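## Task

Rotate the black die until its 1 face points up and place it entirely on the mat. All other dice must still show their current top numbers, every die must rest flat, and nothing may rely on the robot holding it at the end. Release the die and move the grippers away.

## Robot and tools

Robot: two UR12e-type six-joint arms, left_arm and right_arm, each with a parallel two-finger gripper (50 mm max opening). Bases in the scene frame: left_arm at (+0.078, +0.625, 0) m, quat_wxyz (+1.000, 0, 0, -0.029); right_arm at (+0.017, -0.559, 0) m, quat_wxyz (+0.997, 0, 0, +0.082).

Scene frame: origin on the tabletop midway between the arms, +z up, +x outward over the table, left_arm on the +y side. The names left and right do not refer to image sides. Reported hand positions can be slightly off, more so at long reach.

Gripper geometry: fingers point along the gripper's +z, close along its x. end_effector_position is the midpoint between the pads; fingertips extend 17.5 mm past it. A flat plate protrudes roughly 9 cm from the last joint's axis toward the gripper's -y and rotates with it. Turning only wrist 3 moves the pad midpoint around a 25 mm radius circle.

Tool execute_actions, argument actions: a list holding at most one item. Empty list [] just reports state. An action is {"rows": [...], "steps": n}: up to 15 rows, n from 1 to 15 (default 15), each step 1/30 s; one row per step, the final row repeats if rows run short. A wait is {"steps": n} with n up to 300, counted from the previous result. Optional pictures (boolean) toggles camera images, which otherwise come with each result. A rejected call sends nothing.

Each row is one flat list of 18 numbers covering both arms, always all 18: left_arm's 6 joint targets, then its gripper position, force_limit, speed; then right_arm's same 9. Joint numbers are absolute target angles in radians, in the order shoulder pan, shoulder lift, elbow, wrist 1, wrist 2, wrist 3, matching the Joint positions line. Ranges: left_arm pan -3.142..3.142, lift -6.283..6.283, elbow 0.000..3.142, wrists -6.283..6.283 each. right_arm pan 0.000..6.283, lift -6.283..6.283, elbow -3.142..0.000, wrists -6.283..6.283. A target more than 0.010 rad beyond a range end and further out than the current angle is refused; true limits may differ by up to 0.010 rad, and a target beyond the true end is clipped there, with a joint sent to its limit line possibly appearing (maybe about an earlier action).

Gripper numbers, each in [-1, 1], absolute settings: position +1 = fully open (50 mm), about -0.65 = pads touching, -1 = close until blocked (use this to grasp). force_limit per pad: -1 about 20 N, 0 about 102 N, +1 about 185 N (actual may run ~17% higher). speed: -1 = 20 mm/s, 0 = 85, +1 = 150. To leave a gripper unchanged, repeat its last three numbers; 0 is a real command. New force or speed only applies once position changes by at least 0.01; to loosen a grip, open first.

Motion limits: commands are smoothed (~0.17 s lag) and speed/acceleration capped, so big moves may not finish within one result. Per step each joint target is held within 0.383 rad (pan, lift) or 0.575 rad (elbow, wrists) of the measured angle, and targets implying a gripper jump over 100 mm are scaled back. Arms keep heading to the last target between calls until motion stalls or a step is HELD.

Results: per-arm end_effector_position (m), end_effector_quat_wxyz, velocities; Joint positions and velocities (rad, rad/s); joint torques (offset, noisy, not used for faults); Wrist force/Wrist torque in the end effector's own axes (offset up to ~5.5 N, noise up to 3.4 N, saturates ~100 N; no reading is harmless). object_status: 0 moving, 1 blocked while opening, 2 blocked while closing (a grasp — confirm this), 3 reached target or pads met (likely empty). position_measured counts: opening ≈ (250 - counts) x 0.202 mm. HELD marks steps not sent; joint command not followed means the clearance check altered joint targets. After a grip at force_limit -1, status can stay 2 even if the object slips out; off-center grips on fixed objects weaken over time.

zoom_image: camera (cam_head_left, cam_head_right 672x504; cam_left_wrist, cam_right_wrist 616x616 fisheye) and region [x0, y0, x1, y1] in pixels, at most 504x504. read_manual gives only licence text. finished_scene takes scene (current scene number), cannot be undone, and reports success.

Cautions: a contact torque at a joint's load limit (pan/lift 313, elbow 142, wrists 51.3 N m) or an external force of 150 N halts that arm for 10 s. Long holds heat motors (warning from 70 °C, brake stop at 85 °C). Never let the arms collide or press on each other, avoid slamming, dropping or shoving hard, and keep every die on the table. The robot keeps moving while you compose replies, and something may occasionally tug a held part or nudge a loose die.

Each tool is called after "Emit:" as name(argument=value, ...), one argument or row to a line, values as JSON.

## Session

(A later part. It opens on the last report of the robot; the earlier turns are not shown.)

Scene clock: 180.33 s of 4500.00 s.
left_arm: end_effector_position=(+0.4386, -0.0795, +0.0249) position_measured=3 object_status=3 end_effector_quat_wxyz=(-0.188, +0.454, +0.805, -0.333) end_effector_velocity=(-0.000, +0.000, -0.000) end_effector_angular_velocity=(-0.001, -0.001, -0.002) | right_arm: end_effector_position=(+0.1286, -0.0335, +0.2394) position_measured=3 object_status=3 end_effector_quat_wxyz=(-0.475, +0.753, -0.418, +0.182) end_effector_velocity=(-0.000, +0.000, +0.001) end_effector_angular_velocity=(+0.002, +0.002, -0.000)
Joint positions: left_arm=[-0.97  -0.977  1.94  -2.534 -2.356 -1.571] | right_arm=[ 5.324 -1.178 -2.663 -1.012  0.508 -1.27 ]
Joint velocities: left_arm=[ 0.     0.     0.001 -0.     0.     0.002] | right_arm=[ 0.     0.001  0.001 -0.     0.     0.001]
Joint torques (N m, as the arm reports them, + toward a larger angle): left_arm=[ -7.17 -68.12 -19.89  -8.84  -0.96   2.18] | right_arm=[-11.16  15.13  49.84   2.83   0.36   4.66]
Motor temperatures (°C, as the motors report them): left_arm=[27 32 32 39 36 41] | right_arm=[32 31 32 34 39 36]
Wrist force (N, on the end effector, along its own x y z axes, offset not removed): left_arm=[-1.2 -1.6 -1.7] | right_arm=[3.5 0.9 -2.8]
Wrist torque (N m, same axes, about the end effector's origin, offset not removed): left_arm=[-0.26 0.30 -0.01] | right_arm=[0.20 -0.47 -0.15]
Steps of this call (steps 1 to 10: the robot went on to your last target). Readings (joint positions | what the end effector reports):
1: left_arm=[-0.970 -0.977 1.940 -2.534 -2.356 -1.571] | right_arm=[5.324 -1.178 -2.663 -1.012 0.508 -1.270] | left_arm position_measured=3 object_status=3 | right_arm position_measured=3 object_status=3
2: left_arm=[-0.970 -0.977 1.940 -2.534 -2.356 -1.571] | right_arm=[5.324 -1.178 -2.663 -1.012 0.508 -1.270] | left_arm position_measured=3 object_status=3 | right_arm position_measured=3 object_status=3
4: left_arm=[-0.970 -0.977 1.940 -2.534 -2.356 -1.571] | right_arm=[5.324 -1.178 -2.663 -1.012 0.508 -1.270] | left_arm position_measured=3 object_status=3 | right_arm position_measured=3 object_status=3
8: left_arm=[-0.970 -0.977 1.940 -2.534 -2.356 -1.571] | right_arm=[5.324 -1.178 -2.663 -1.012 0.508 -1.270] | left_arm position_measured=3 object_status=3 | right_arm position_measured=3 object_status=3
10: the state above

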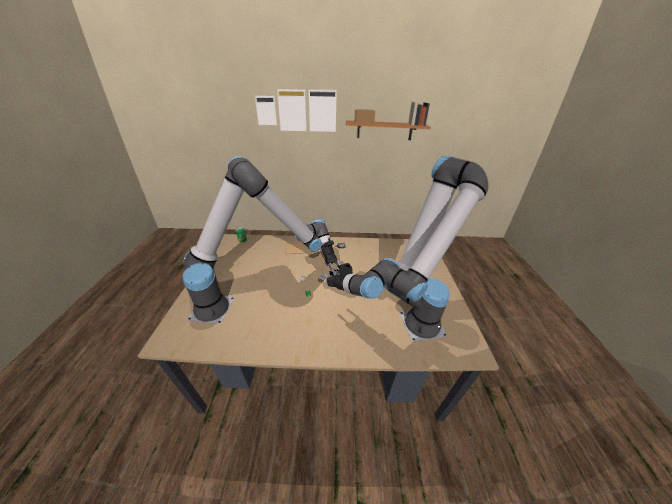

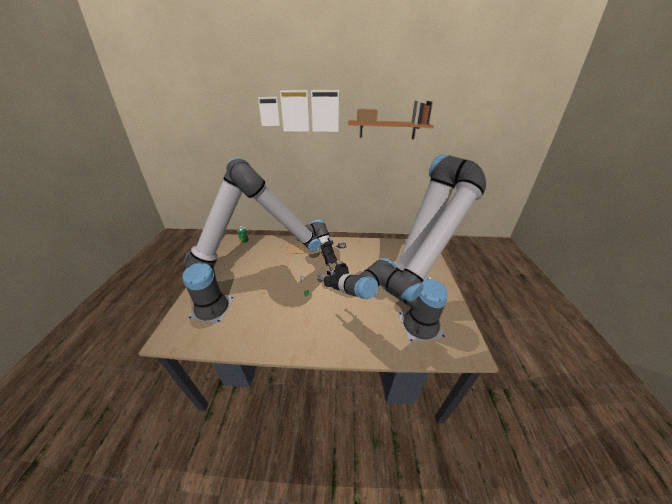

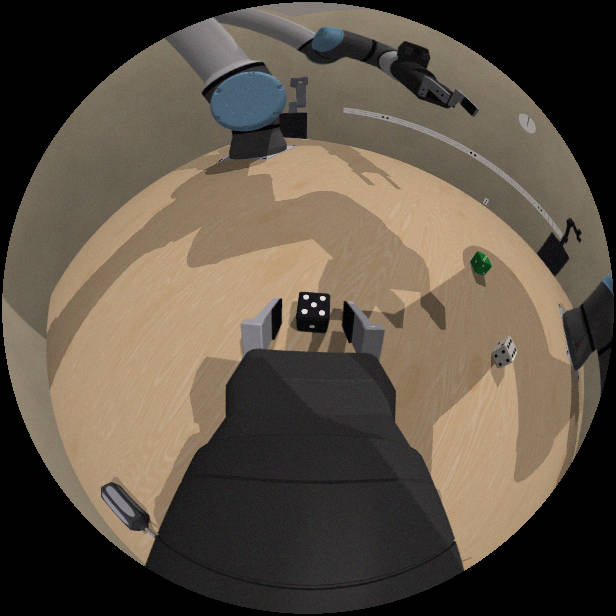

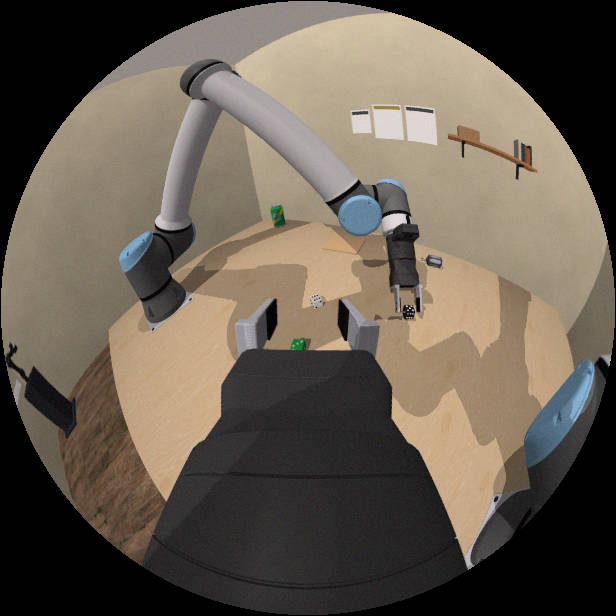

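Emit:
execute_actions(
  actions=[
    {"rows":[[-0.9721,-0.9737,1.94,-2.5371,-2.356,-1.571,1,-0.5,0,5.324,-1.178,-2.663,-1.012,0.508,-1.27,1,0,0],[-0.9721,-0.9737,1.94,-2.5371,-2.356,-1.571,1,-0.5,0,5.324,-1.178,-2.663,-1.012,0.508,-1.27,1,0,0],[-0.9721,-0.9737,1.94,-2.5371,-2.356,-1.571,1,-0.5,0,5.324,-1.178,-2.663,-1.012,0.508,-1.27,1,0,0],[-0.9721,-0.9737,1.94,-2.5371,-2.356,-1.571,1,-0.5,0,5.324,-1.178,-2.663,-1.012,0.508,-1.27,1,0,0],[-0.9721,-0.9737,1.94,-2.5371,-2.356,-1.571,1,-0.5,0,5.324,-1.178,-2.663,-1.012,0.508,-1.27,1,0,0],[-0.9721,-0.9737,1.94,-2.5371,-2.356,-1.571,-1,-0.3,-0.5,5.324,-1.178,-2.663,-1.012,0.508,-1.27,1,0,0]],"steps":15},
  ],
  pictures=false,
)

Emit:
execute_actions(
  actions=[
    {"steps":20},
  ],
)

Emit:
zoom_image(
  camera="cam_left_wrist",
  region=[240, 260, 400, 370],
)

Emit:
zoom_image(
  camera="cam_right_wrist",
  region=[370, 270, 450, 340],
)

Scene clock: 198.13 s of 4500.00 s.
left_arm: end_effector_position=(+0.4368, -0.0804, +0.0230) position_measured=85 object_status=0 end_effector_quat_wxyz=(-0.188, +0.455, +0.804, -0.333) end_effector_velocity=(+0.000, -0.001, +0.001) end_effector_angular_velocity=(-0.003, -0.001, -0.000) | right_arm: end_effector_position=(+0.1286, -0.0335, +0.2394) position_measured=3 object_status=3 end_effector_quat_wxyz=(-0.475, +0.753, -0.418, +0.182) end_effector_velocity=(+0.000, -0.001, -0.002) end_effector_angular_velocity=(-0.002, -0.002, -0.000)
Joint positions: left_arm=[-0.972 -0.974  1.94  -2.537 -2.356 -1.571] | right_arm=[ 5.324 -1.178 -2.663 -1.012  0.508 -1.27 ]
Joint velocities: left_arm=[-0.    -0.001 -0.002 -0.001 -0.    -0.   ] | right_arm=[ 0.    -0.002 -0.002  0.     0.     0.001]
Joint torques (N m, as the arm reports them, + toward a larger angle): left_arm=[ -9.45 -69.86 -19.62  -8.85   1.17   2.4 ] | right_arm=[-11.05  15.8   51.16   3.03   0.82   4.08]
Motor temperatures (°C, as the motors report them): left_arm=[27 32 32 39 36 41] | right_arm=[32 31 32 34 39 36]
Wrist force (N, on the end effector, along its own x y z axes, offset not removed): left_arm=[1.6 -1.9 -0.3] | right_arm=[2.1 -1.2 -2.0]
Wrist torque (N m, same axes, about the end effector's origin, offset not removed): left_arm=[-0.41 -0.30 -0.04] | right_arm=[-0.19 -0.30 -0.14]
Steps of this call (steps 1 to 15: the robot went on to your last target; steps 16 to 90: nothing new was sent; then 14.30 s passed at rest; steps 91 to 105: all 15 steps of this action). Readings (joint positions | what the end effector reports):
91: left_arm=[-0.970 -0.976 1.940 -2.534 -2.356 -1.571] | right_arm=[5.324 -1.178 -2.663 -1.012 0.508 -1.270] | left_arm position_measured=3 object_status=3 | right_arm position_measured=3 object_status=3
92: left_arm=[-0.970 -0.976 1.940 -2.535 -2.356 -1.571] | right_arm=[5.324 -1.178 -2.663 -1.012 0.508 -1.270] | left_arm position_measured=3 object_status=3 | right_arm position_measured=3 object_status=3
94: left_arm=[-0.971 -0.975 1.940 -2.536 -2.356 -1.571] | right_arm=[5.324 -1.178 -2.663 -1.012 0.508 -1.270] | left_arm position_measured=3 object_status=3 | right_arm position_measured=3 object_status=3
98: left_arm=[-0.972 -0.974 1.940 -2.537 -2.356 -1.571] | right_arm=[5.324 -1.178 -2.663 -1.012 0.508 -1.270] | left_arm position_measured=24 object_status=0 | right_arm position_measured=3 object_status=3
105: the state above

Scene clock: 198.80 s of 4500.00 s.
left_arm: end_effector_position=(+0.4368, -0.0804, +0.0229) position_measured=133 object_status=2 end_effector_quat_wxyz=(-0.188, +0.455, +0.804, -0.333) end_effector_velocity=(+0.000, +0.000, -0.000) end_effector_angular_velocity=(-0.001, -0.001, -0.001) | right_arm: end_effector_position=(+0.1286, -0.0335, +0.2394) position_measured=3 object_status=3 end_effector_quat_wxyz=(-0.475, +0.753, -0.418, +0.182) end_effector_velocity=(+0.000, -0.000, +0.001) end_effector_angular_velocity=(+0.001, +0.001, -0.000)
Joint positions: left_arm=[-0.972 -0.974  1.94  -2.537 -2.356 -1.571] | right_arm=[ 5.324 -1.178 -2.663 -1.012  0.508 -1.27 ]
Joint velocities: left_arm=[-0.     0.    -0.     0.     0.     0.002] | right_arm=[-0.     0.002 -0.    -0.    -0.     0.   ]
Joint torques (N m, as the arm reports them, + toward a larger angle): left_arm=[ -9.1  -65.38 -19.1   -8.31   1.12   2.8 ] | right_arm=[-7.32 15.16 50.01  3.36  0.63  4.16]
Motor temperatures (°C, as the motors report them): left_arm=[27 32 32 39 36 41] | right_arm=[32 31 32 34 39 36]
Wrist force (N, on the end effector, along its own x y z axes, offset not removed): left_arm=[-3.4 -2.0 -3.0] | right_arm=[2.0 0.7 -1.6]
Wrist torque (N m, same axes, about the end effector's origin, offset not removed): left_arm=[-0.26 0.79 0.06] | right_arm=[0.17 -0.30 -0.06]
Steps of this call (steps 1 to 15: the robot went on to your last target; steps 16 to 20: nothing new was sent). Readings (joint positions | what the end effector reports):
1: left_arm=[-0.972 -0.974 1.940 -2.537 -2.356 -1.571] | right_arm=[5.324 -1.178 -2.663 -1.012 0.508 -1.270] | left_arm position_measured=94 object_status=0 | right_arm position_measured=3 object_status=3
2: left_arm=[-0.972 -0.974 1.940 -2.537 -2.356 -1.571] | right_arm=[5.324 -1.178 -2.663 -1.012 0.508 -1.270] | left_arm position_measured=102 object_status=0 | right_arm position_measured=3 object_status=3
4: left_arm=[-0.972 -0.974 1.940 -2.537 -2.356 -1.571] | right_arm=[5.324 -1.178 -2.663 -1.012 0.508 -1.270] | left_arm position_measured=120 object_status=0 | right_arm position_measured=3 object_status=3
8: left_arm=[-0.972 -0.974 1.940 -2.537 -2.356 -1.571] | right_arm=[5.324 -1.178 -2.663 -1.012 0.508 -1.270] | left_arm position_measured=133 object_status=0 | right_arm position_measured=3 object_status=3
20: the state above
All arms were judged still, so your last target was given up. Only a new action makes them travel on or press farther. Fingers that are still opening or closing keep moving.

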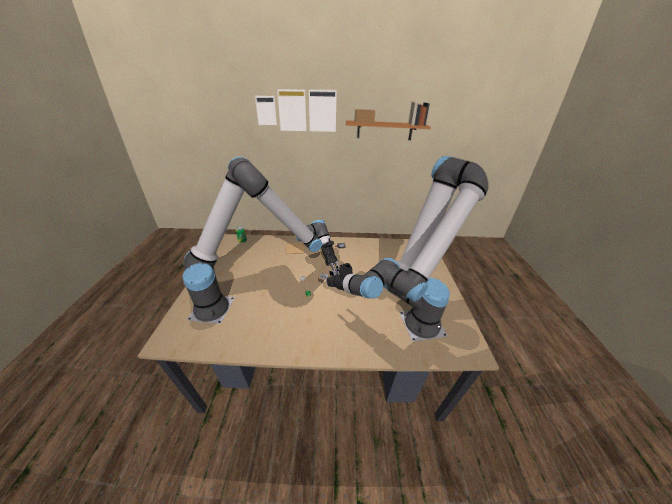

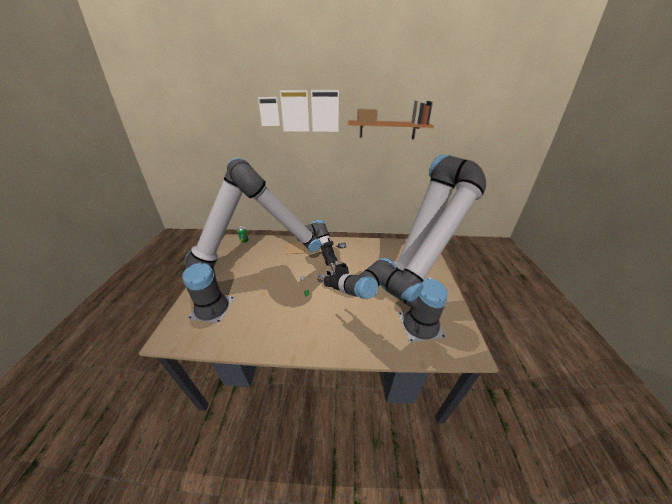

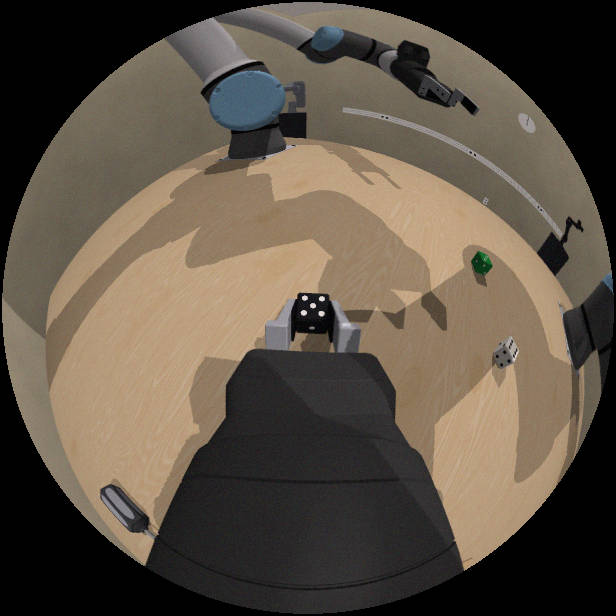

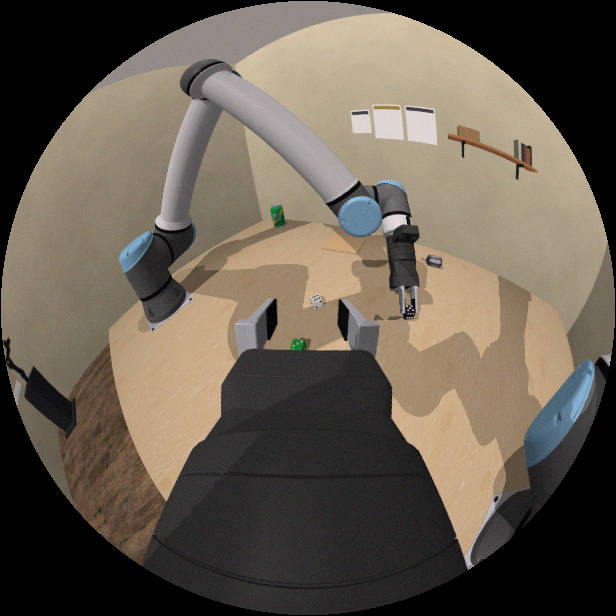

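Region (240, 260, 400, 370) of cam_left_wrist's 616x616 image, scaled by 3.150, with more detail than that image has; it fills the top 346 rows of this view, and the rest is white.

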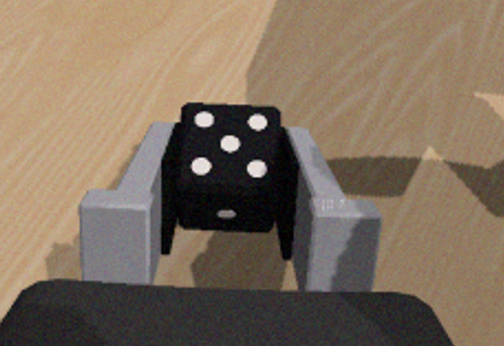

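Region (370, 270, 450, 340) of cam_right_wrist's 616x616 image, scaled by 6.300, with more detail than that image has; it fills the top 441 rows of this view, and the rest is white.

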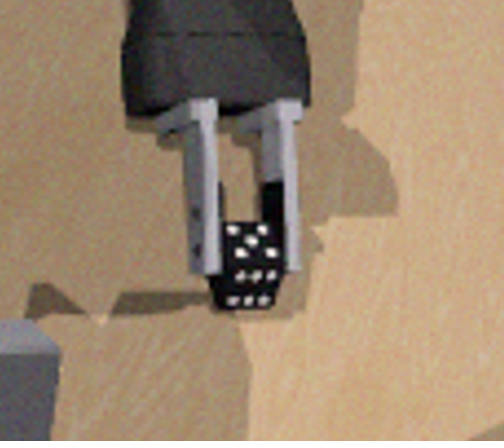

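Emit:
execute_actions(
  actions=[
    {"rows":[[-0.9721,-0.99,1.935,-2.516,-2.356,-1.571,-1,-0.3,-0.5,5.324,-1.178,-2.663,-1.012,0.508,-1.27,1,0,0],[-0.9721,-1.02,1.926,-2.477,-2.356,-1.571,-1,-0.3,-0.5,5.324,-1.178,-2.663,-1.012,0.508,-1.27,1,0,0],[-0.9721,-1.05,1.917,-2.438,-2.356,-1.571,-1,-0.3,-0.5,5.324,-1.178,-2.663,-1.012,0.508,-1.27,1,0,0],[-0.9721,-1.08,1.907,-2.398,-2.356,-1.571,-1,-0.3,-0.5,5.324,-1.178,-2.663,-1.012,0.508,-1.27,1,0,0],[-0.9721,-1.11,1.898,-2.359,-2.356,-1.571,-1,-0.3,-0.5,5.324,-1.178,-2.663,-1.012,0.508,-1.27,1,0,0],[-0.9721,-1.14,1.889,-2.32,-2.356,-1.571,-1,-0.3,-0.5,5.324,-1.178,-2.663,-1.012,0.508,-1.27,1,0,0],[-0.9721,-1.17,1.88,-2.281,-2.356,-1.571,-1,-0.3,-0.5,5.324,-1.178,-2.663,-1.012,0.508,-1.27,1,0,0],[-0.9721,-1.2043,1.8693,-2.2358,-2.356,-1.571,-1,-0.3,-0.5,5.324,-1.178,-2.663,-1.012,0.508,-1.27,1,0,0]],"steps":14},
  ],
  pictures=false,
)

Emit:
execute_actions(
  actions=[
    {"rows":[[-1.0473,-1.4369,2.183,-2.3169,-0.785,-1.571,-1,-0.3,-0.5,5.324,-1.178,-2.663,-1.012,0.508,-1.27,1,0,0]],"steps":15},
  ],
  pictures=false,
)

Emit:
execute_actions(
  actions=[
    {"steps":40},
  ],
)

Scene clock: 220.67 s of 4500.00 s.
left_arm: end_effector_position=(+0.4379, -0.0823, +0.1922) position_measured=133 object_status=2 end_effector_quat_wxyz=(-0.188, +0.455, +0.804, -0.333) end_effector_velocity=(-0.012, +0.020, +0.142) end_effector_angular_velocity=(+0.015, +0.009, -0.000) | right_arm: end_effector_position=(+0.1286, -0.0335, +0.2394) position_measured=3 object_status=3 end_effector_quat_wxyz=(-0.475, +0.753, -0.418, +0.182) end_effector_velocity=(+0.000, +0.000, +0.000) end_effector_angular_velocity=(+0.000, +0.000, -0.000)
Joint positions: left_arm=[-0.972 -1.187  1.874 -2.259 -2.356 -1.571] | right_arm=[ 5.324 -1.178 -2.663 -1.012  0.508 -1.27 ]
Joint velocities: left_arm=[-0.    -0.182 -0.049  0.249  0.     0.   ] | right_arm=[-0. -0.  0.  0. -0.  0.]
Joint torques (N m, as the arm reports them, + toward a larger angle): left_arm=[ -2.99 -65.43 -50.16  -2.36  -0.07   2.29] | right_arm=[-9.7  13.69 50.08  3.28  1.07  4.12]
Motor temperatures (°C, as the motors report them): left_arm=[27 32 32 39 36 41] | right_arm=[32 31 32 34 39 36]
Wrist force (N, on the end effector, along its own x y z axes, offset not removed): left_arm=[-1.7 0.2 0.1] | right_arm=[0.5 -1.3 -2.1]
Wrist torque (N m, same axes, about the end effector's origin, offset not removed): left_arm=[0.05 0.35 0.12] | right_arm=[-0.30 0.01 -0.10]
Steps of this call (steps 1 to 90: nothing new was sent; then 18.40 s passed at rest; steps 91 to 104: all 14 steps of this action). Readings (joint positions | what the end effector reports):
91: left_arm=[-0.972 -0.974 1.940 -2.537 -2.356 -1.571] | right_arm=[5.324 -1.178 -2.663 -1.012 0.508 -1.270] | left_arm position_measured=133 object_status=2 | right_arm position_measured=3 object_status=3
92: left_arm=[-0.972 -0.977 1.939 -2.534 -2.356 -1.571] | right_arm=[5.324 -1.178 -2.663 -1.012 0.508 -1.270] | left_arm position_measured=133 object_status=2 | right_arm position_measured=3 object_status=3
94: left_arm=[-0.972 -0.997 1.933 -2.507 -2.356 -1.571] | right_arm=[5.324 -1.178 -2.663 -1.012 0.508 -1.270] | left_arm position_measured=133 object_status=2 | right_arm position_measured=3 object_status=3
98: left_arm=[-0.972 -1.085 1.904 -2.394 -2.356 -1.571] | right_arm=[5.324 -1.178 -2.663 -1.012 0.508 -1.270] | left_arm position_measured=133 object_status=2 | right_arm position_measured=3 object_status=3
104: the state above

Scene clock: 221.17 s of 4500.00 s.
left_arm: end_effector_position=(+0.4947, +0.1078, +0.1044) position_measured=133 object_status=2 end_effector_quat_wxyz=(-0.013, +0.520, +0.854, -0.024) end_effector_velocity=(+0.401, +0.351, -0.083) end_effector_angular_velocity=(+0.860, -1.640, -0.048) | right_arm: end_effector_position=(+0.1286, -0.0335, +0.2394) position_measured=3 object_status=3 end_effector_quat_wxyz=(-0.475, +0.753, -0.418, +0.182) end_effector_velocity=(+0.000, -0.000, -0.000) end_effector_angular_velocity=(-0.000, -0.000, -0.000)
Joint positions: left_arm=[-1.036 -1.398  2.132 -2.307 -1.624 -1.571] | right_arm=[ 5.324 -1.178 -2.663 -1.012  0.508 -1.27 ]
Joint velocities: left_arm=[-0.052 -0.182  0.24  -0.047  1.851  0.001] | right_arm=[-0. -0. -0. -0. -0.  0.]
Joint torques (N m, as the arm reports them, + toward a larger angle): left_arm=[ -6.27 -53.91 -32.31  -8.55   6.55   2.54] | right_arm=[-11.22  13.56  49.64   3.2    0.63   4.22]
Motor temperatures (°C, as the motors report them): left_arm=[27 32 32 39 36 41] | right_arm=[32 31 32 34 39 36]
Wrist force (N, on the end effector, along its own x y z axes, offset not removed): left_arm=[1.5 2.5 2.2] | right_arm=[1.7 -0.9 -1.9]
Wrist torque (N m, same axes, about the end effector's origin, offset not removed): left_arm=[0.66 -0.16 -0.03] | right_arm=[-0.18 -0.22 -0.11]
Steps of this call (steps 1 to 15: all 15 steps of this action). Readings (joint positions | what the end effector reports):
1: left_arm=[-0.972 -1.192 1.873 -2.253 -2.356 -1.571] | right_arm=[5.324 -1.178 -2.663 -1.012 0.508 -1.270] | left_arm position_measured=133 object_status=2 | right_arm position_measured=3 object_status=3
2: left_arm=[-0.977 -1.203 1.880 -2.254 -2.347 -1.571] | right_arm=[5.324 -1.178 -2.663 -1.012 0.508 -1.270] | left_arm position_measured=133 object_status=2 | right_arm position_measured=3 object_status=3
4: left_arm=[-0.993 -1.250 1.934 -2.267 -2.274 -1.571] | right_arm=[5.324 -1.178 -2.663 -1.012 0.508 -1.270] | left_arm position_measured=133 object_status=2 | right_arm position_measured=3 object_status=3
8: left_arm=[-1.015 -1.325 2.034 -2.287 -2.052 -1.571] | right_arm=[5.324 -1.178 -2.663 -1.012 0.508 -1.270] | left_arm position_measured=133 object_status=2 | right_arm position_measured=3 object_status=3
15: the state above

Scene clock: 222.50 s of 4500.00 s.
left_arm: end_effector_position=(+0.6861, +0.2348, +0.1705) position_measured=133 object_status=2 end_effector_quat_wxyz=(+0.201, +0.485, +0.786, +0.326) end_effector_velocity=(+0.000, -0.001, -0.001) end_effector_angular_velocity=(+0.000, -0.001, -0.000) | right_arm: end_effector_position=(+0.1286, -0.0335, +0.2394) position_measured=3 object_status=3 end_effector_quat_wxyz=(-0.475, +0.753, -0.418, +0.182) end_effector_velocity=(-0.000, -0.000, +0.000) end_effector_angular_velocity=(-0.000, +0.000, +0.000)
Joint positions: left_arm=[-1.047 -1.437  2.183 -2.317 -0.785 -1.571] | right_arm=[ 5.324 -1.178 -2.663 -1.012  0.508 -1.27 ]
Joint velocities: left_arm=[-0.     0.002 -0.001 -0.002  0.001  0.   ] | right_arm=[ 0.     0.001  0.    -0.001  0.    -0.   ]
Joint torques (N m, as the arm reports them, + toward a larger angle): left_arm=[ -6.96 -57.25 -28.62  -8.5    5.9    1.77] | right_arm=[-7.48 17.39 50.17  2.99  0.45  4.11]
Motor temperatures (°C, as the motors report them): left_arm=[27 32 32 39 36 41] | right_arm=[32 31 32 34 39 36]
Wrist force (N, on the end effector, along its own x y z axes, offset not removed): left_arm=[-2.0 0.6 -3.0] | right_arm=[1.9 -0.5 -1.4]
Wrist torque (N m, same axes, about the end effector's origin, offset not removed): left_arm=[0.02 0.44 0.02] | right_arm=[-0.09 -0.21 -0.06]
Steps of this call (steps 1 to 40: the robot went on to your last target). Readings (joint positions | what the end effector reports):
1: left_arm=[-1.038 -1.404 2.139 -2.308 -1.562 -1.571] | right_arm=[5.324 -1.178 -2.663 -1.012 0.508 -1.270] | left_arm position_measured=133 object_status=2 | right_arm position_measured=3 object_status=3
2: left_arm=[-1.039 -1.409 2.145 -2.309 -1.499 -1.571] | right_arm=[5.324 -1.178 -2.663 -1.012 0.508 -1.270] | left_arm position_measured=133 object_status=2 | right_arm position_measured=3 object_status=3
4: left_arm=[-1.041 -1.416 2.155 -2.311 -1.374 -1.571] | right_arm=[5.324 -1.178 -2.663 -1.012 0.508 -1.270] | left_arm position_measured=133 object_status=2 | right_arm position_measured=3 object_status=3
8: left_arm=[-1.044 -1.426 2.169 -2.314 -1.126 -1.571] | right_arm=[5.324 -1.178 -2.663 -1.012 0.508 -1.270] | left_arm position_measured=133 object_status=2 | right_arm position_measured=3 object_status=3
40: the state above

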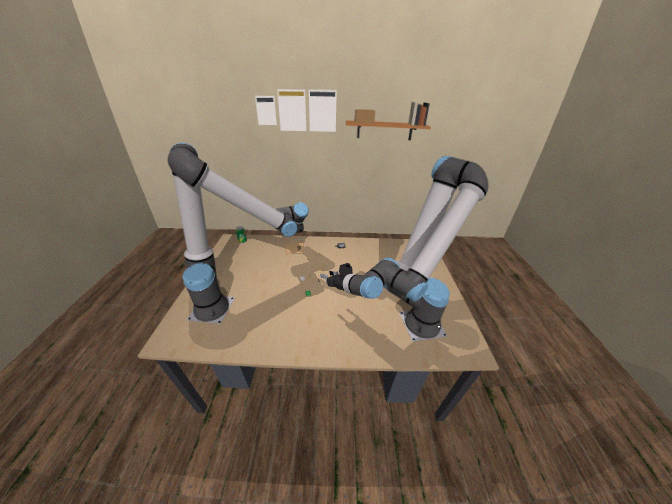

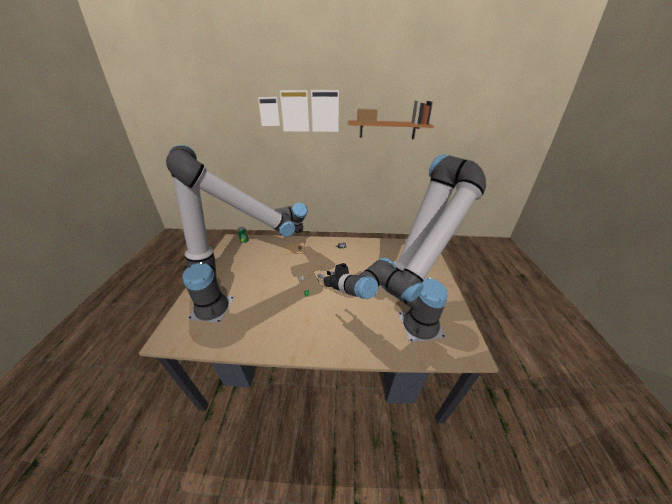

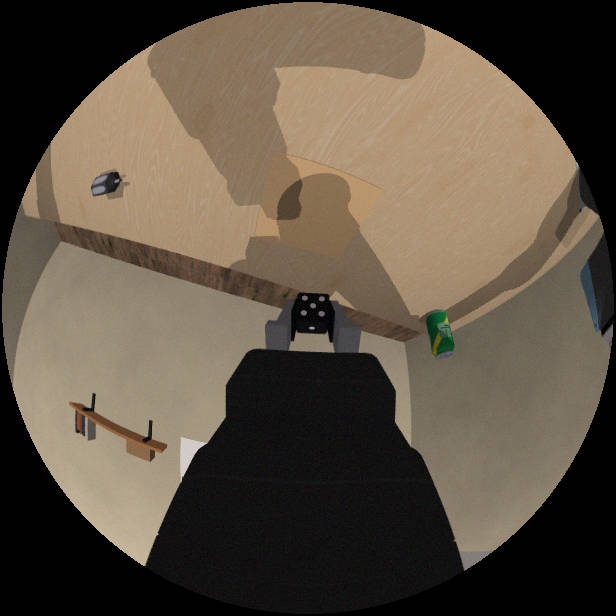

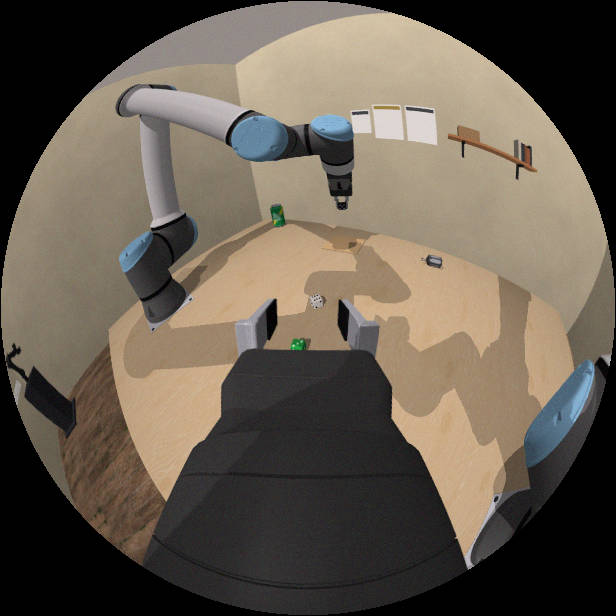

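Emit:
execute_actions(
  actions=[
    {"rows":[[-1.045,-1.41,2.195,-2.356,-0.785,-1.571,-1,-0.3,-0.5,5.324,-1.178,-2.663,-1.012,0.508,-1.27,1,0,0],[-1.043,-1.38,2.207,-2.398,-0.785,-1.571,-1,-0.3,-0.5,5.324,-1.178,-2.663,-1.012,0.508,-1.27,1,0,0],[-1.041,-1.35,2.218,-2.439,-0.785,-1.571,-1,-0.3,-0.5,5.324,-1.178,-2.663,-1.012,0.508,-1.27,1,0,0],[-1.039,-1.32,2.229,-2.48,-0.785,-1.571,-1,-0.3,-0.5,5.324,-1.178,-2.663,-1.012,0.508,-1.27,1,0,0],[-1.037,-1.29,2.239,-2.52,-0.785,-1.571,-1,-0.3,-0.5,5.324,-1.178,-2.663,-1.012,0.508,-1.27,1,0,0],[-1.0355,-1.26,2.248,-2.559,-0.785,-1.571,-1,-0.3,-0.5,5.324,-1.178,-2.663,-1.012,0.508,-1.27,1,0,0],[-1.0344,-1.24,2.254,-2.585,-0.785,-1.571,-1,-0.3,-0.5,5.324,-1.178,-2.663,-1.012,0.508,-1.27,1,0,0],[-1.0344,-1.2217,2.2583,-2.6074,-0.785,-1.571,-1,-0.3,-0.5,5.324,-1.178,-2.663,-1.012,0.508,-1.27,1,0,0]],"steps":15},
  ],
  pictures=false,
)

Emit:
execute_actions(
  actions=[
    {"steps":15},
  ],
)

Emit:
zoom_image(
  camera="cam_left_wrist",
  region=[200, 200, 430, 370],
)

Emit:
zoom_image(
  camera="cam_right_wrist",
  region=[310, 210, 380, 265],
)

Scene clock: 247.20 s of 4500.00 s.
left_arm: end_effector_position=(+0.6907, +0.2430, +0.0401) position_measured=133 object_status=2 end_effector_quat_wxyz=(+0.199, +0.480, +0.789, +0.327) end_effector_velocity=(-0.000, +0.006, -0.053) end_effector_angular_velocity=(-0.003, -0.002, +0.003) | right_arm: end_effector_position=(+0.1286, -0.0335, +0.2394) position_measured=3 object_status=3 end_effector_quat_wxyz=(-0.475, +0.753, -0.418, +0.182) end_effector_velocity=(+0.000, -0.000, -0.000) end_effector_angular_velocity=(-0.000, -0.000, -0.000)
Joint positions: left_arm=[-1.035 -1.23   2.256 -2.596 -0.785 -1.571] | right_arm=[ 5.324 -1.178 -2.663 -1.012  0.508 -1.27 ]
Joint velocities: left_arm=[ 0.004  0.092  0.027 -0.124  0.     0.001] | right_arm=[-0.    -0.001 -0.     0.    -0.     0.   ]
Joint torques (N m, as the arm reports them, + toward a larger angle): left_arm=[  2.46 -52.94 -17.94  -8.07   2.15   2.13] | right_arm=[-10.59  12.79  48.38   2.72   0.62   4.36]
Motor temperatures (°C, as the motors report them): left_arm=[27 32 32 39 36 41] | right_arm=[32 31 32 34 39 36]
Wrist force (N, on the end effector, along its own x y z axes, offset not removed): left_arm=[-1.4 -6.4 -0.5] | right_arm=[1.6 -1.2 -0.7]
Wrist torque (N m, same axes, about the end effector's origin, offset not removed): left_arm=[-1.22 0.42 -0.13] | right_arm=[-0.16 -0.19 -0.11]
Steps of this call (steps 1 to 15: the robot went on to your last target; steps 16 to 90: nothing new was sent; then 21.20 s passed at rest; steps 91 to 105: all 15 steps of this action). Readings (joint positions | what the end effector reports):
91: left_arm=[-1.047 -1.437 2.183 -2.317 -0.785 -1.571] | right_arm=[5.324 -1.178 -2.663 -1.012 0.508 -1.270] | left_arm position_measured=133 object_status=2 | right_arm position_measured=3 object_status=3
92: left_arm=[-1.047 -1.433 2.185 -2.323 -0.785 -1.571] | right_arm=[5.324 -1.178 -2.663 -1.012 0.508 -1.270] | left_arm position_measured=133 object_status=2 | right_arm position_measured=3 object_status=3
94: left_arm=[-1.045 -1.408 2.196 -2.357 -0.785 -1.571] | right_arm=[5.324 -1.178 -2.663 -1.012 0.508 -1.270] | left_arm position_measured=133 object_status=2 | right_arm position_measured=3 object_status=3
98: left_arm=[-1.039 -1.316 2.230 -2.480 -0.785 -1.571] | right_arm=[5.324 -1.178 -2.663 -1.012 0.508 -1.270] | left_arm position_measured=133 object_status=2 | right_arm position_measured=3 object_status=3
105: the state above

Scene clock: 247.70 s of 4500.00 s.
left_arm: end_effector_position=(+0.6907, +0.2435, +0.0352) position_measured=133 object_status=2 end_effector_quat_wxyz=(+0.199, +0.480, +0.789, +0.327) end_effector_velocity=(-0.000, +0.001, -0.001) end_effector_angular_velocity=(+0.002, +0.001, -0.000) | right_arm: end_effector_position=(+0.1286, -0.0335, +0.2394) position_measured=3 object_status=3 end_effector_quat_wxyz=(-0.475, +0.753, -0.418, +0.182) end_effector_velocity=(-0.000, +0.000, -0.000) end_effector_angular_velocity=(+0.000, -0.000, -0.000)
Joint positions: left_arm=[-1.034 -1.222  2.258 -2.607 -0.785 -1.571] | right_arm=[ 5.324 -1.178 -2.663 -1.012  0.508 -1.27 ]
Joint velocities: left_arm=[ 0.     0.001  0.001 -0.001  0.     0.   ] | right_arm=[ 0.    -0.001 -0.     0.001 -0.     0.   ]
Joint torques (N m, as the arm reports them, + toward a larger angle): left_arm=[  7.66 -49.06 -15.07  -8.66  -1.2    2.34] | right_arm=[-8.25 14.14 49.29  3.11  0.86  4.07]
Motor temperatures (°C, as the motors report them): left_arm=[27 32 32 39 36 41] | right_arm=[32 31 32 34 39 36]
Wrist force (N, on the end effector, along its own x y z axes, offset not removed): left_arm=[-4.0 1.2 0.3] | right_arm=[1.7 -1.2 -3.5]
Wrist torque (N m, same axes, about the end effector's origin, offset not removed): left_arm=[0.50 0.73 0.21] | right_arm=[-0.26 -0.20 -0.15]
Steps of this call (steps 1 to 15: the robot went on to your last target). Readings (joint positions | what the end effector reports):
1: left_arm=[-1.035 -1.228 2.257 -2.599 -0.785 -1.571] | right_arm=[5.324 -1.178 -2.663 -1.012 0.508 -1.270] | left_arm position_measured=133 object_status=2 | right_arm position_measured=3 object_status=3
2: left_arm=[-1.035 -1.226 2.257 -2.602 -0.785 -1.571] | right_arm=[5.324 -1.178 -2.663 -1.012 0.508 -1.270] | left_arm position_measured=133 object_status=2 | right_arm position_measured=3 object_status=3
4: left_arm=[-1.034 -1.224 2.258 -2.605 -0.785 -1.571] | right_arm=[5.324 -1.178 -2.663 -1.012 0.508 -1.270] | left_arm position_measured=133 object_status=2 | right_arm position_measured=3 object_status=3
8: left_arm=[-1.034 -1.222 2.258 -2.607 -0.785 -1.571] | right_arm=[5.324 -1.178 -2.663 -1.012 0.508 -1.270] | left_arm position_measured=133 object_status=2 | right_arm position_measured=3 object_status=3
15: the state above

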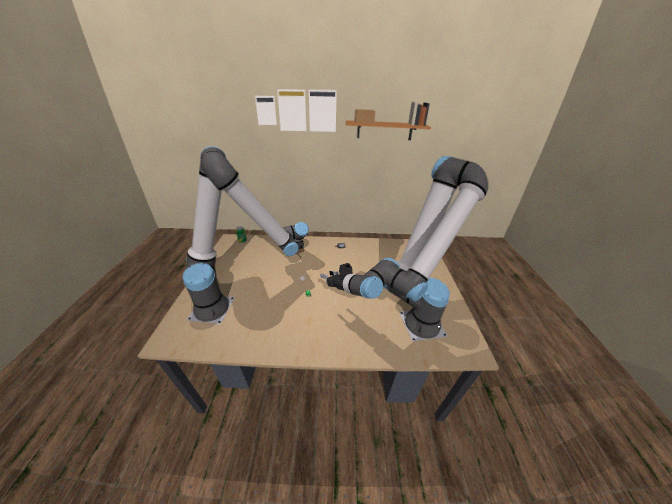

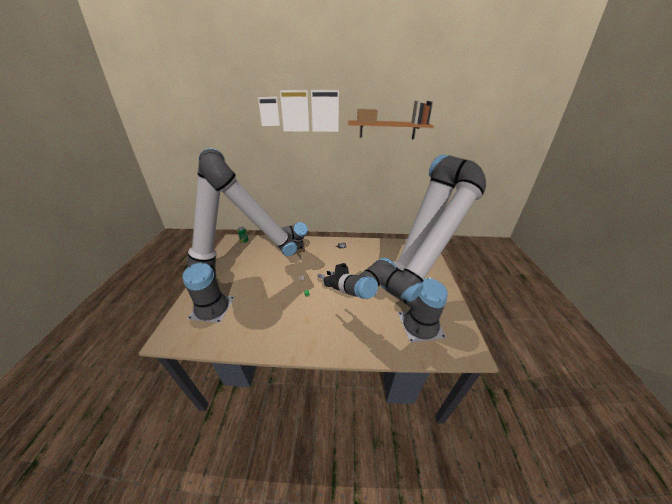

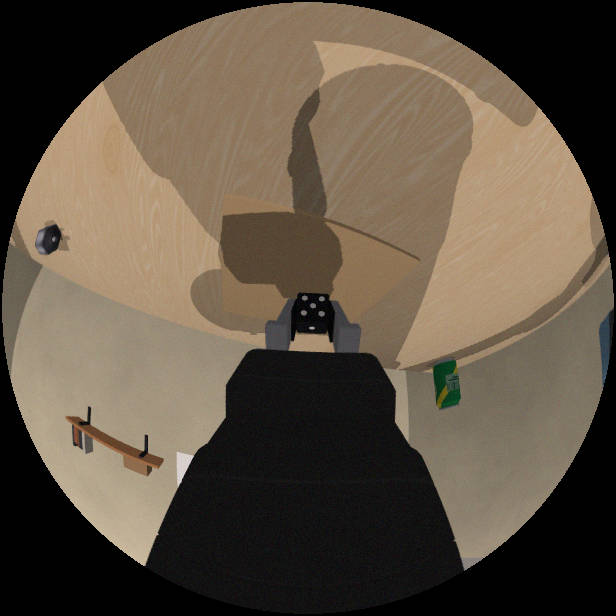

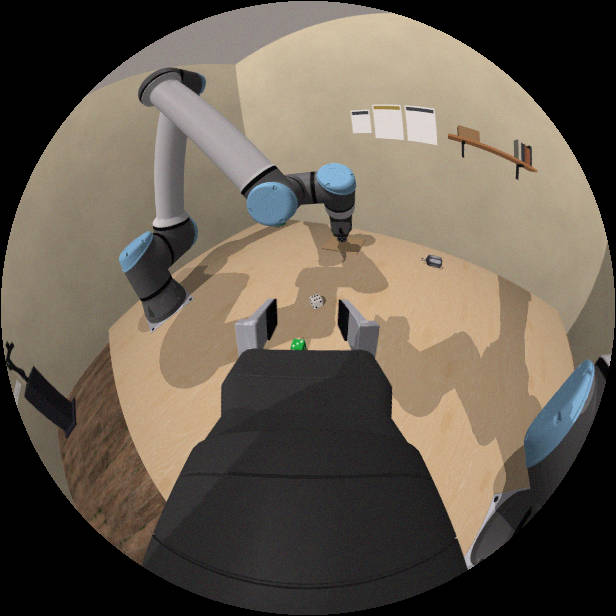

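Region (200, 200, 430, 370) of cam_left_wrist's 616x616 image, scaled by 2.191, with more detail than that image has; it fills the top 373 rows of this view, and the rest is white.

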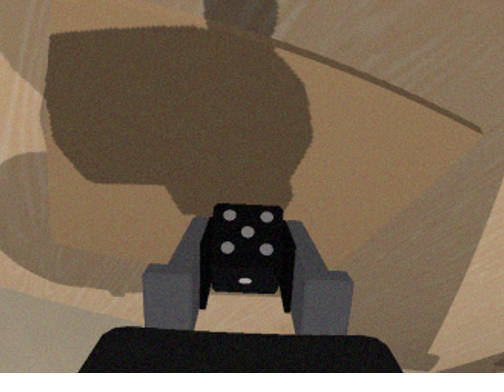

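Region (310, 210, 380, 265) of cam_right_wrist's 616x616 image, scaled by 7.200, with more detail than that image has; it fills the top 396 rows of this view, and the rest is white.

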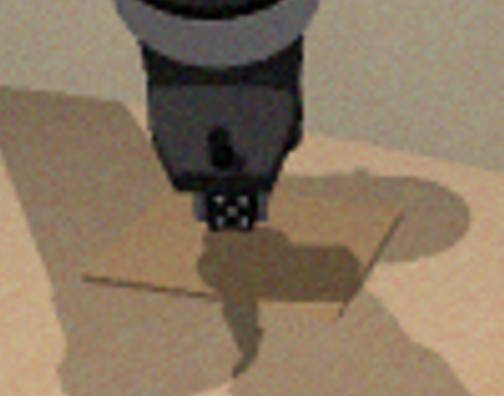

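Emit:
execute_actions(
  actions=[
    {"rows":[[-1.0344,-1.2171,2.259,-2.6127,-0.785,-1.571,-1,-0.3,-0.5,5.324,-1.178,-2.663,-1.012,0.508,-1.27,1,0,0],[-1.0344,-1.2125,2.2598,-2.6181,-0.785,-1.571,-1,-0.3,-0.5,5.324,-1.178,-2.663,-1.012,0.508,-1.27,1,0,0],[-1.0344,-1.2079,2.2605,-2.6234,-0.785,-1.571,-1,-0.3,-0.5,5.324,-1.178,-2.663,-1.012,0.508,-1.27,1,0,0]],"steps":15},
  ],
  pictures=false,
)

Emit:
execute_actions(
  actions=[
    {"rows":[[-1.0344,-1.2051,2.2609,-2.6266,-0.785,-1.571,-1,-0.3,-0.5,5.324,-1.178,-2.663,-1.012,0.508,-1.27,1,0,0]],"steps":15},
  ],
)

Emit:
zoom_image(
  camera="cam_right_wrist",
  region=[310, 210, 380, 265],
)

Scene clock: 258.87 s of 4500.00 s.
left_arm: end_effector_position=(+0.6906, +0.2435, +0.0277) position_measured=133 object_status=2 end_effector_quat_wxyz=(+0.199, +0.480, +0.789, +0.327) end_effector_velocity=(-0.000, +0.000, -0.001) end_effector_angular_velocity=(+0.000, +0.000, +0.000) | right_arm: end_effector_position=(+0.1286, -0.0335, +0.2394) position_measured=3 object_status=3 end_effector_quat_wxyz=(-0.475, +0.753, -0.418, +0.182) end_effector_velocity=(-0.000, +0.000, -0.000) end_effector_angular_velocity=(-0.000, -0.001, -0.000)
Joint positions: left_arm=[-1.034 -1.208  2.26  -2.623 -0.785 -1.571] | right_arm=[ 5.324 -1.178 -2.663 -1.012  0.508 -1.27 ]
Joint velocities: left_arm=[ 0.     0.001  0.    -0.001 -0.    -0.   ] | right_arm=[ 0.    -0.002  0.001 -0.    -0.     0.001]
Joint torques (N m, as the arm reports them, + toward a larger angle): left_arm=[  6.43 -45.8  -14.15  -8.57  -1.09   2.19] | right_arm=[-11.15  14.91  50.18   3.42   0.57   4.38]
Motor temperatures (°C, as the motors report them): left_arm=[27 32 32 39 36 41] | right_arm=[32 31 32 34 39 36]
Wrist force (N, on the end effector, along its own x y z axes, offset not removed): left_arm=[1.5 0.8 3.2] | right_arm=[1.2 -2.4 -2.3]
Wrist torque (N m, same axes, about the end effector's origin, offset not removed): left_arm=[0.21 -0.07 -0.21] | right_arm=[-0.42 -0.13 -0.09]
Steps of this call (steps 1 to 15: the robot went on to your last target; steps 16 to 90: nothing new was sent; then 7.67 s passed at rest; steps 91 to 105: all 15 steps of this action). Readings (joint positions | what the end effector reports):
91: left_arm=[-1.034 -1.222 2.258 -2.607 -0.785 -1.571] | right_arm=[5.324 -1.178 -2.663 -1.012 0.508 -1.270] | left_arm position_measured=133 object_status=2 | right_arm position_measured=3 object_status=3
92: left_arm=[-1.034 -1.221 2.258 -2.609 -0.785 -1.571] | right_arm=[5.324 -1.178 -2.663 -1.012 0.508 -1.270] | left_arm position_measured=133 object_status=2 | right_arm position_measured=3 object_status=3
94: left_arm=[-1.034 -1.216 2.259 -2.614 -0.785 -1.571] | right_arm=[5.324 -1.178 -2.663 -1.012 0.508 -1.270] | left_arm position_measured=133 object_status=2 | right_arm position_measured=3 object_status=3
98: left_arm=[-1.034 -1.210 2.260 -2.621 -0.785 -1.571] | right_arm=[5.324 -1.178 -2.663 -1.012 0.508 -1.270] | left_arm position_measured=133 object_status=2 | right_arm position_measured=3 object_status=3
105: the state above

Scene clock: 259.37 s of 4500.00 s.
left_arm: end_effector_position=(+0.6907, +0.2434, +0.0261) position_measured=133 object_status=2 end_effector_quat_wxyz=(+0.199, +0.480, +0.789, +0.327) end_effector_velocity=(-0.000, +0.001, -0.001) end_effector_angular_velocity=(+0.002, +0.001, -0.001) | right_arm: end_effector_position=(+0.1286, -0.0335, +0.2394) position_measured=3 object_status=3 end_effector_quat_wxyz=(-0.475, +0.753, -0.418, +0.182) end_effector_velocity=(+0.000, +0.000, -0.000) end_effector_angular_velocity=(-0.002, -0.002, +0.000)
Joint positions: left_arm=[-1.034 -1.205  2.261 -2.627 -0.785 -1.571] | right_arm=[ 5.324 -1.178 -2.663 -1.012  0.508 -1.27 ]
Joint velocities: left_arm=[ 0.     0.002  0.001 -0.    -0.     0.001] | right_arm=[-0.    -0.001  0.    -0.001 -0.    -0.   ]
Joint torques (N m, as the arm reports them, + toward a larger angle): left_arm=[  6.01 -34.33 -11.65  -8.29  -0.55   2.32] | right_arm=[-10.61  11.99  49.62   3.27   0.35   4.06]
Motor temperatures (°C, as the motors report them): left_arm=[27 32 32 39 36 41] | right_arm=[32 31 32 34 39 36]
Wrist force (N, on the end effector, along its own x y z axes, offset not removed): left_arm=[10.4 9.8 -28.1] | right_arm=[1.8 -0.3 -2.0]
Wrist torque (N m, same axes, about the end effector's origin, offset not removed): left_arm=[-1.02 0.61 -0.06] | right_arm=[-0.02 -0.22 -0.23]
Steps of this call (steps 1 to 15: all 15 steps of this action). Readings (joint positions | what the end effector reports):
1: left_arm=[-1.034 -1.208 2.260 -2.623 -0.785 -1.571] | right_arm=[5.324 -1.178 -2.663 -1.012 0.508 -1.270] | left_arm position_measured=133 object_status=2 | right_arm position_measured=3 object_status=3
2: left_arm=[-1.034 -1.207 2.261 -2.624 -0.785 -1.571] | right_arm=[5.324 -1.178 -2.663 -1.012 0.508 -1.270] | left_arm position_measured=133 object_status=2 | right_arm position_measured=3 object_status=3
4: left_arm=[-1.034 -1.206 2.261 -2.625 -0.785 -1.571] | right_arm=[5.324 -1.178 -2.663 -1.012 0.508 -1.270] | left_arm position_measured=133 object_status=2 | right_arm position_measured=3 object_status=3
8: left_arm=[-1.034 -1.205 2.261 -2.626 -0.785 -1.571] | right_arm=[5.324 -1.178 -2.663 -1.012 0.508 -1.270] | left_arm position_measured=133 object_status=2 | right_arm position_measured=3 object_status=3
15: the state above

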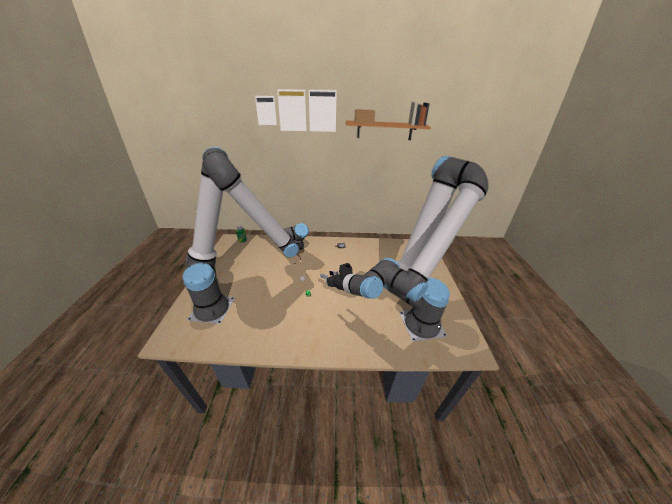

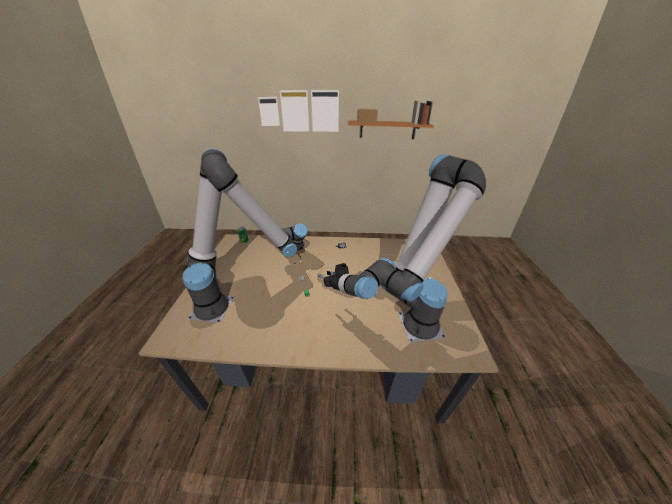

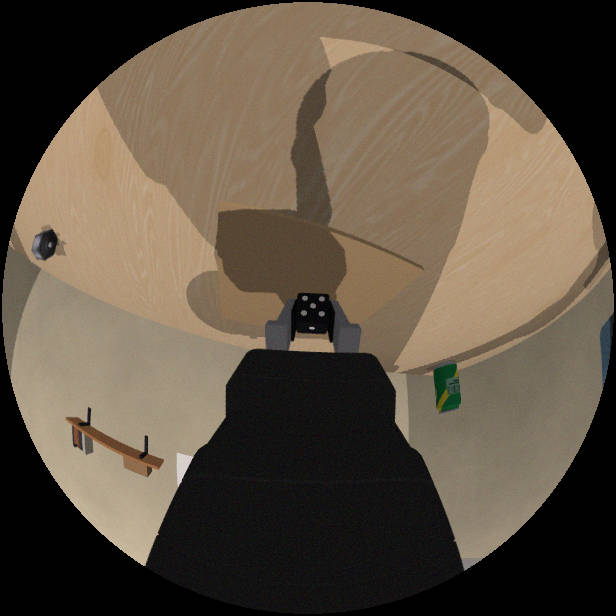

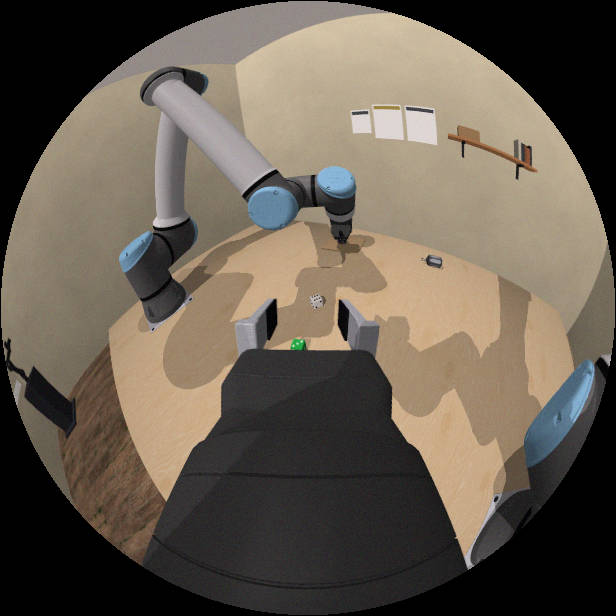

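Region (310, 210, 380, 265) of cam_right_wrist's 616x616 image, scaled by 7.200, with more detail than that image has; it fills the top 396 rows of this view, and the rest is white.

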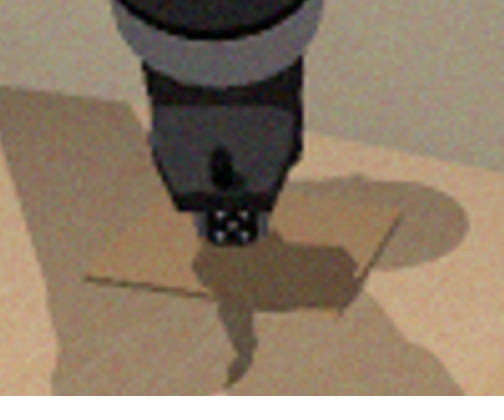

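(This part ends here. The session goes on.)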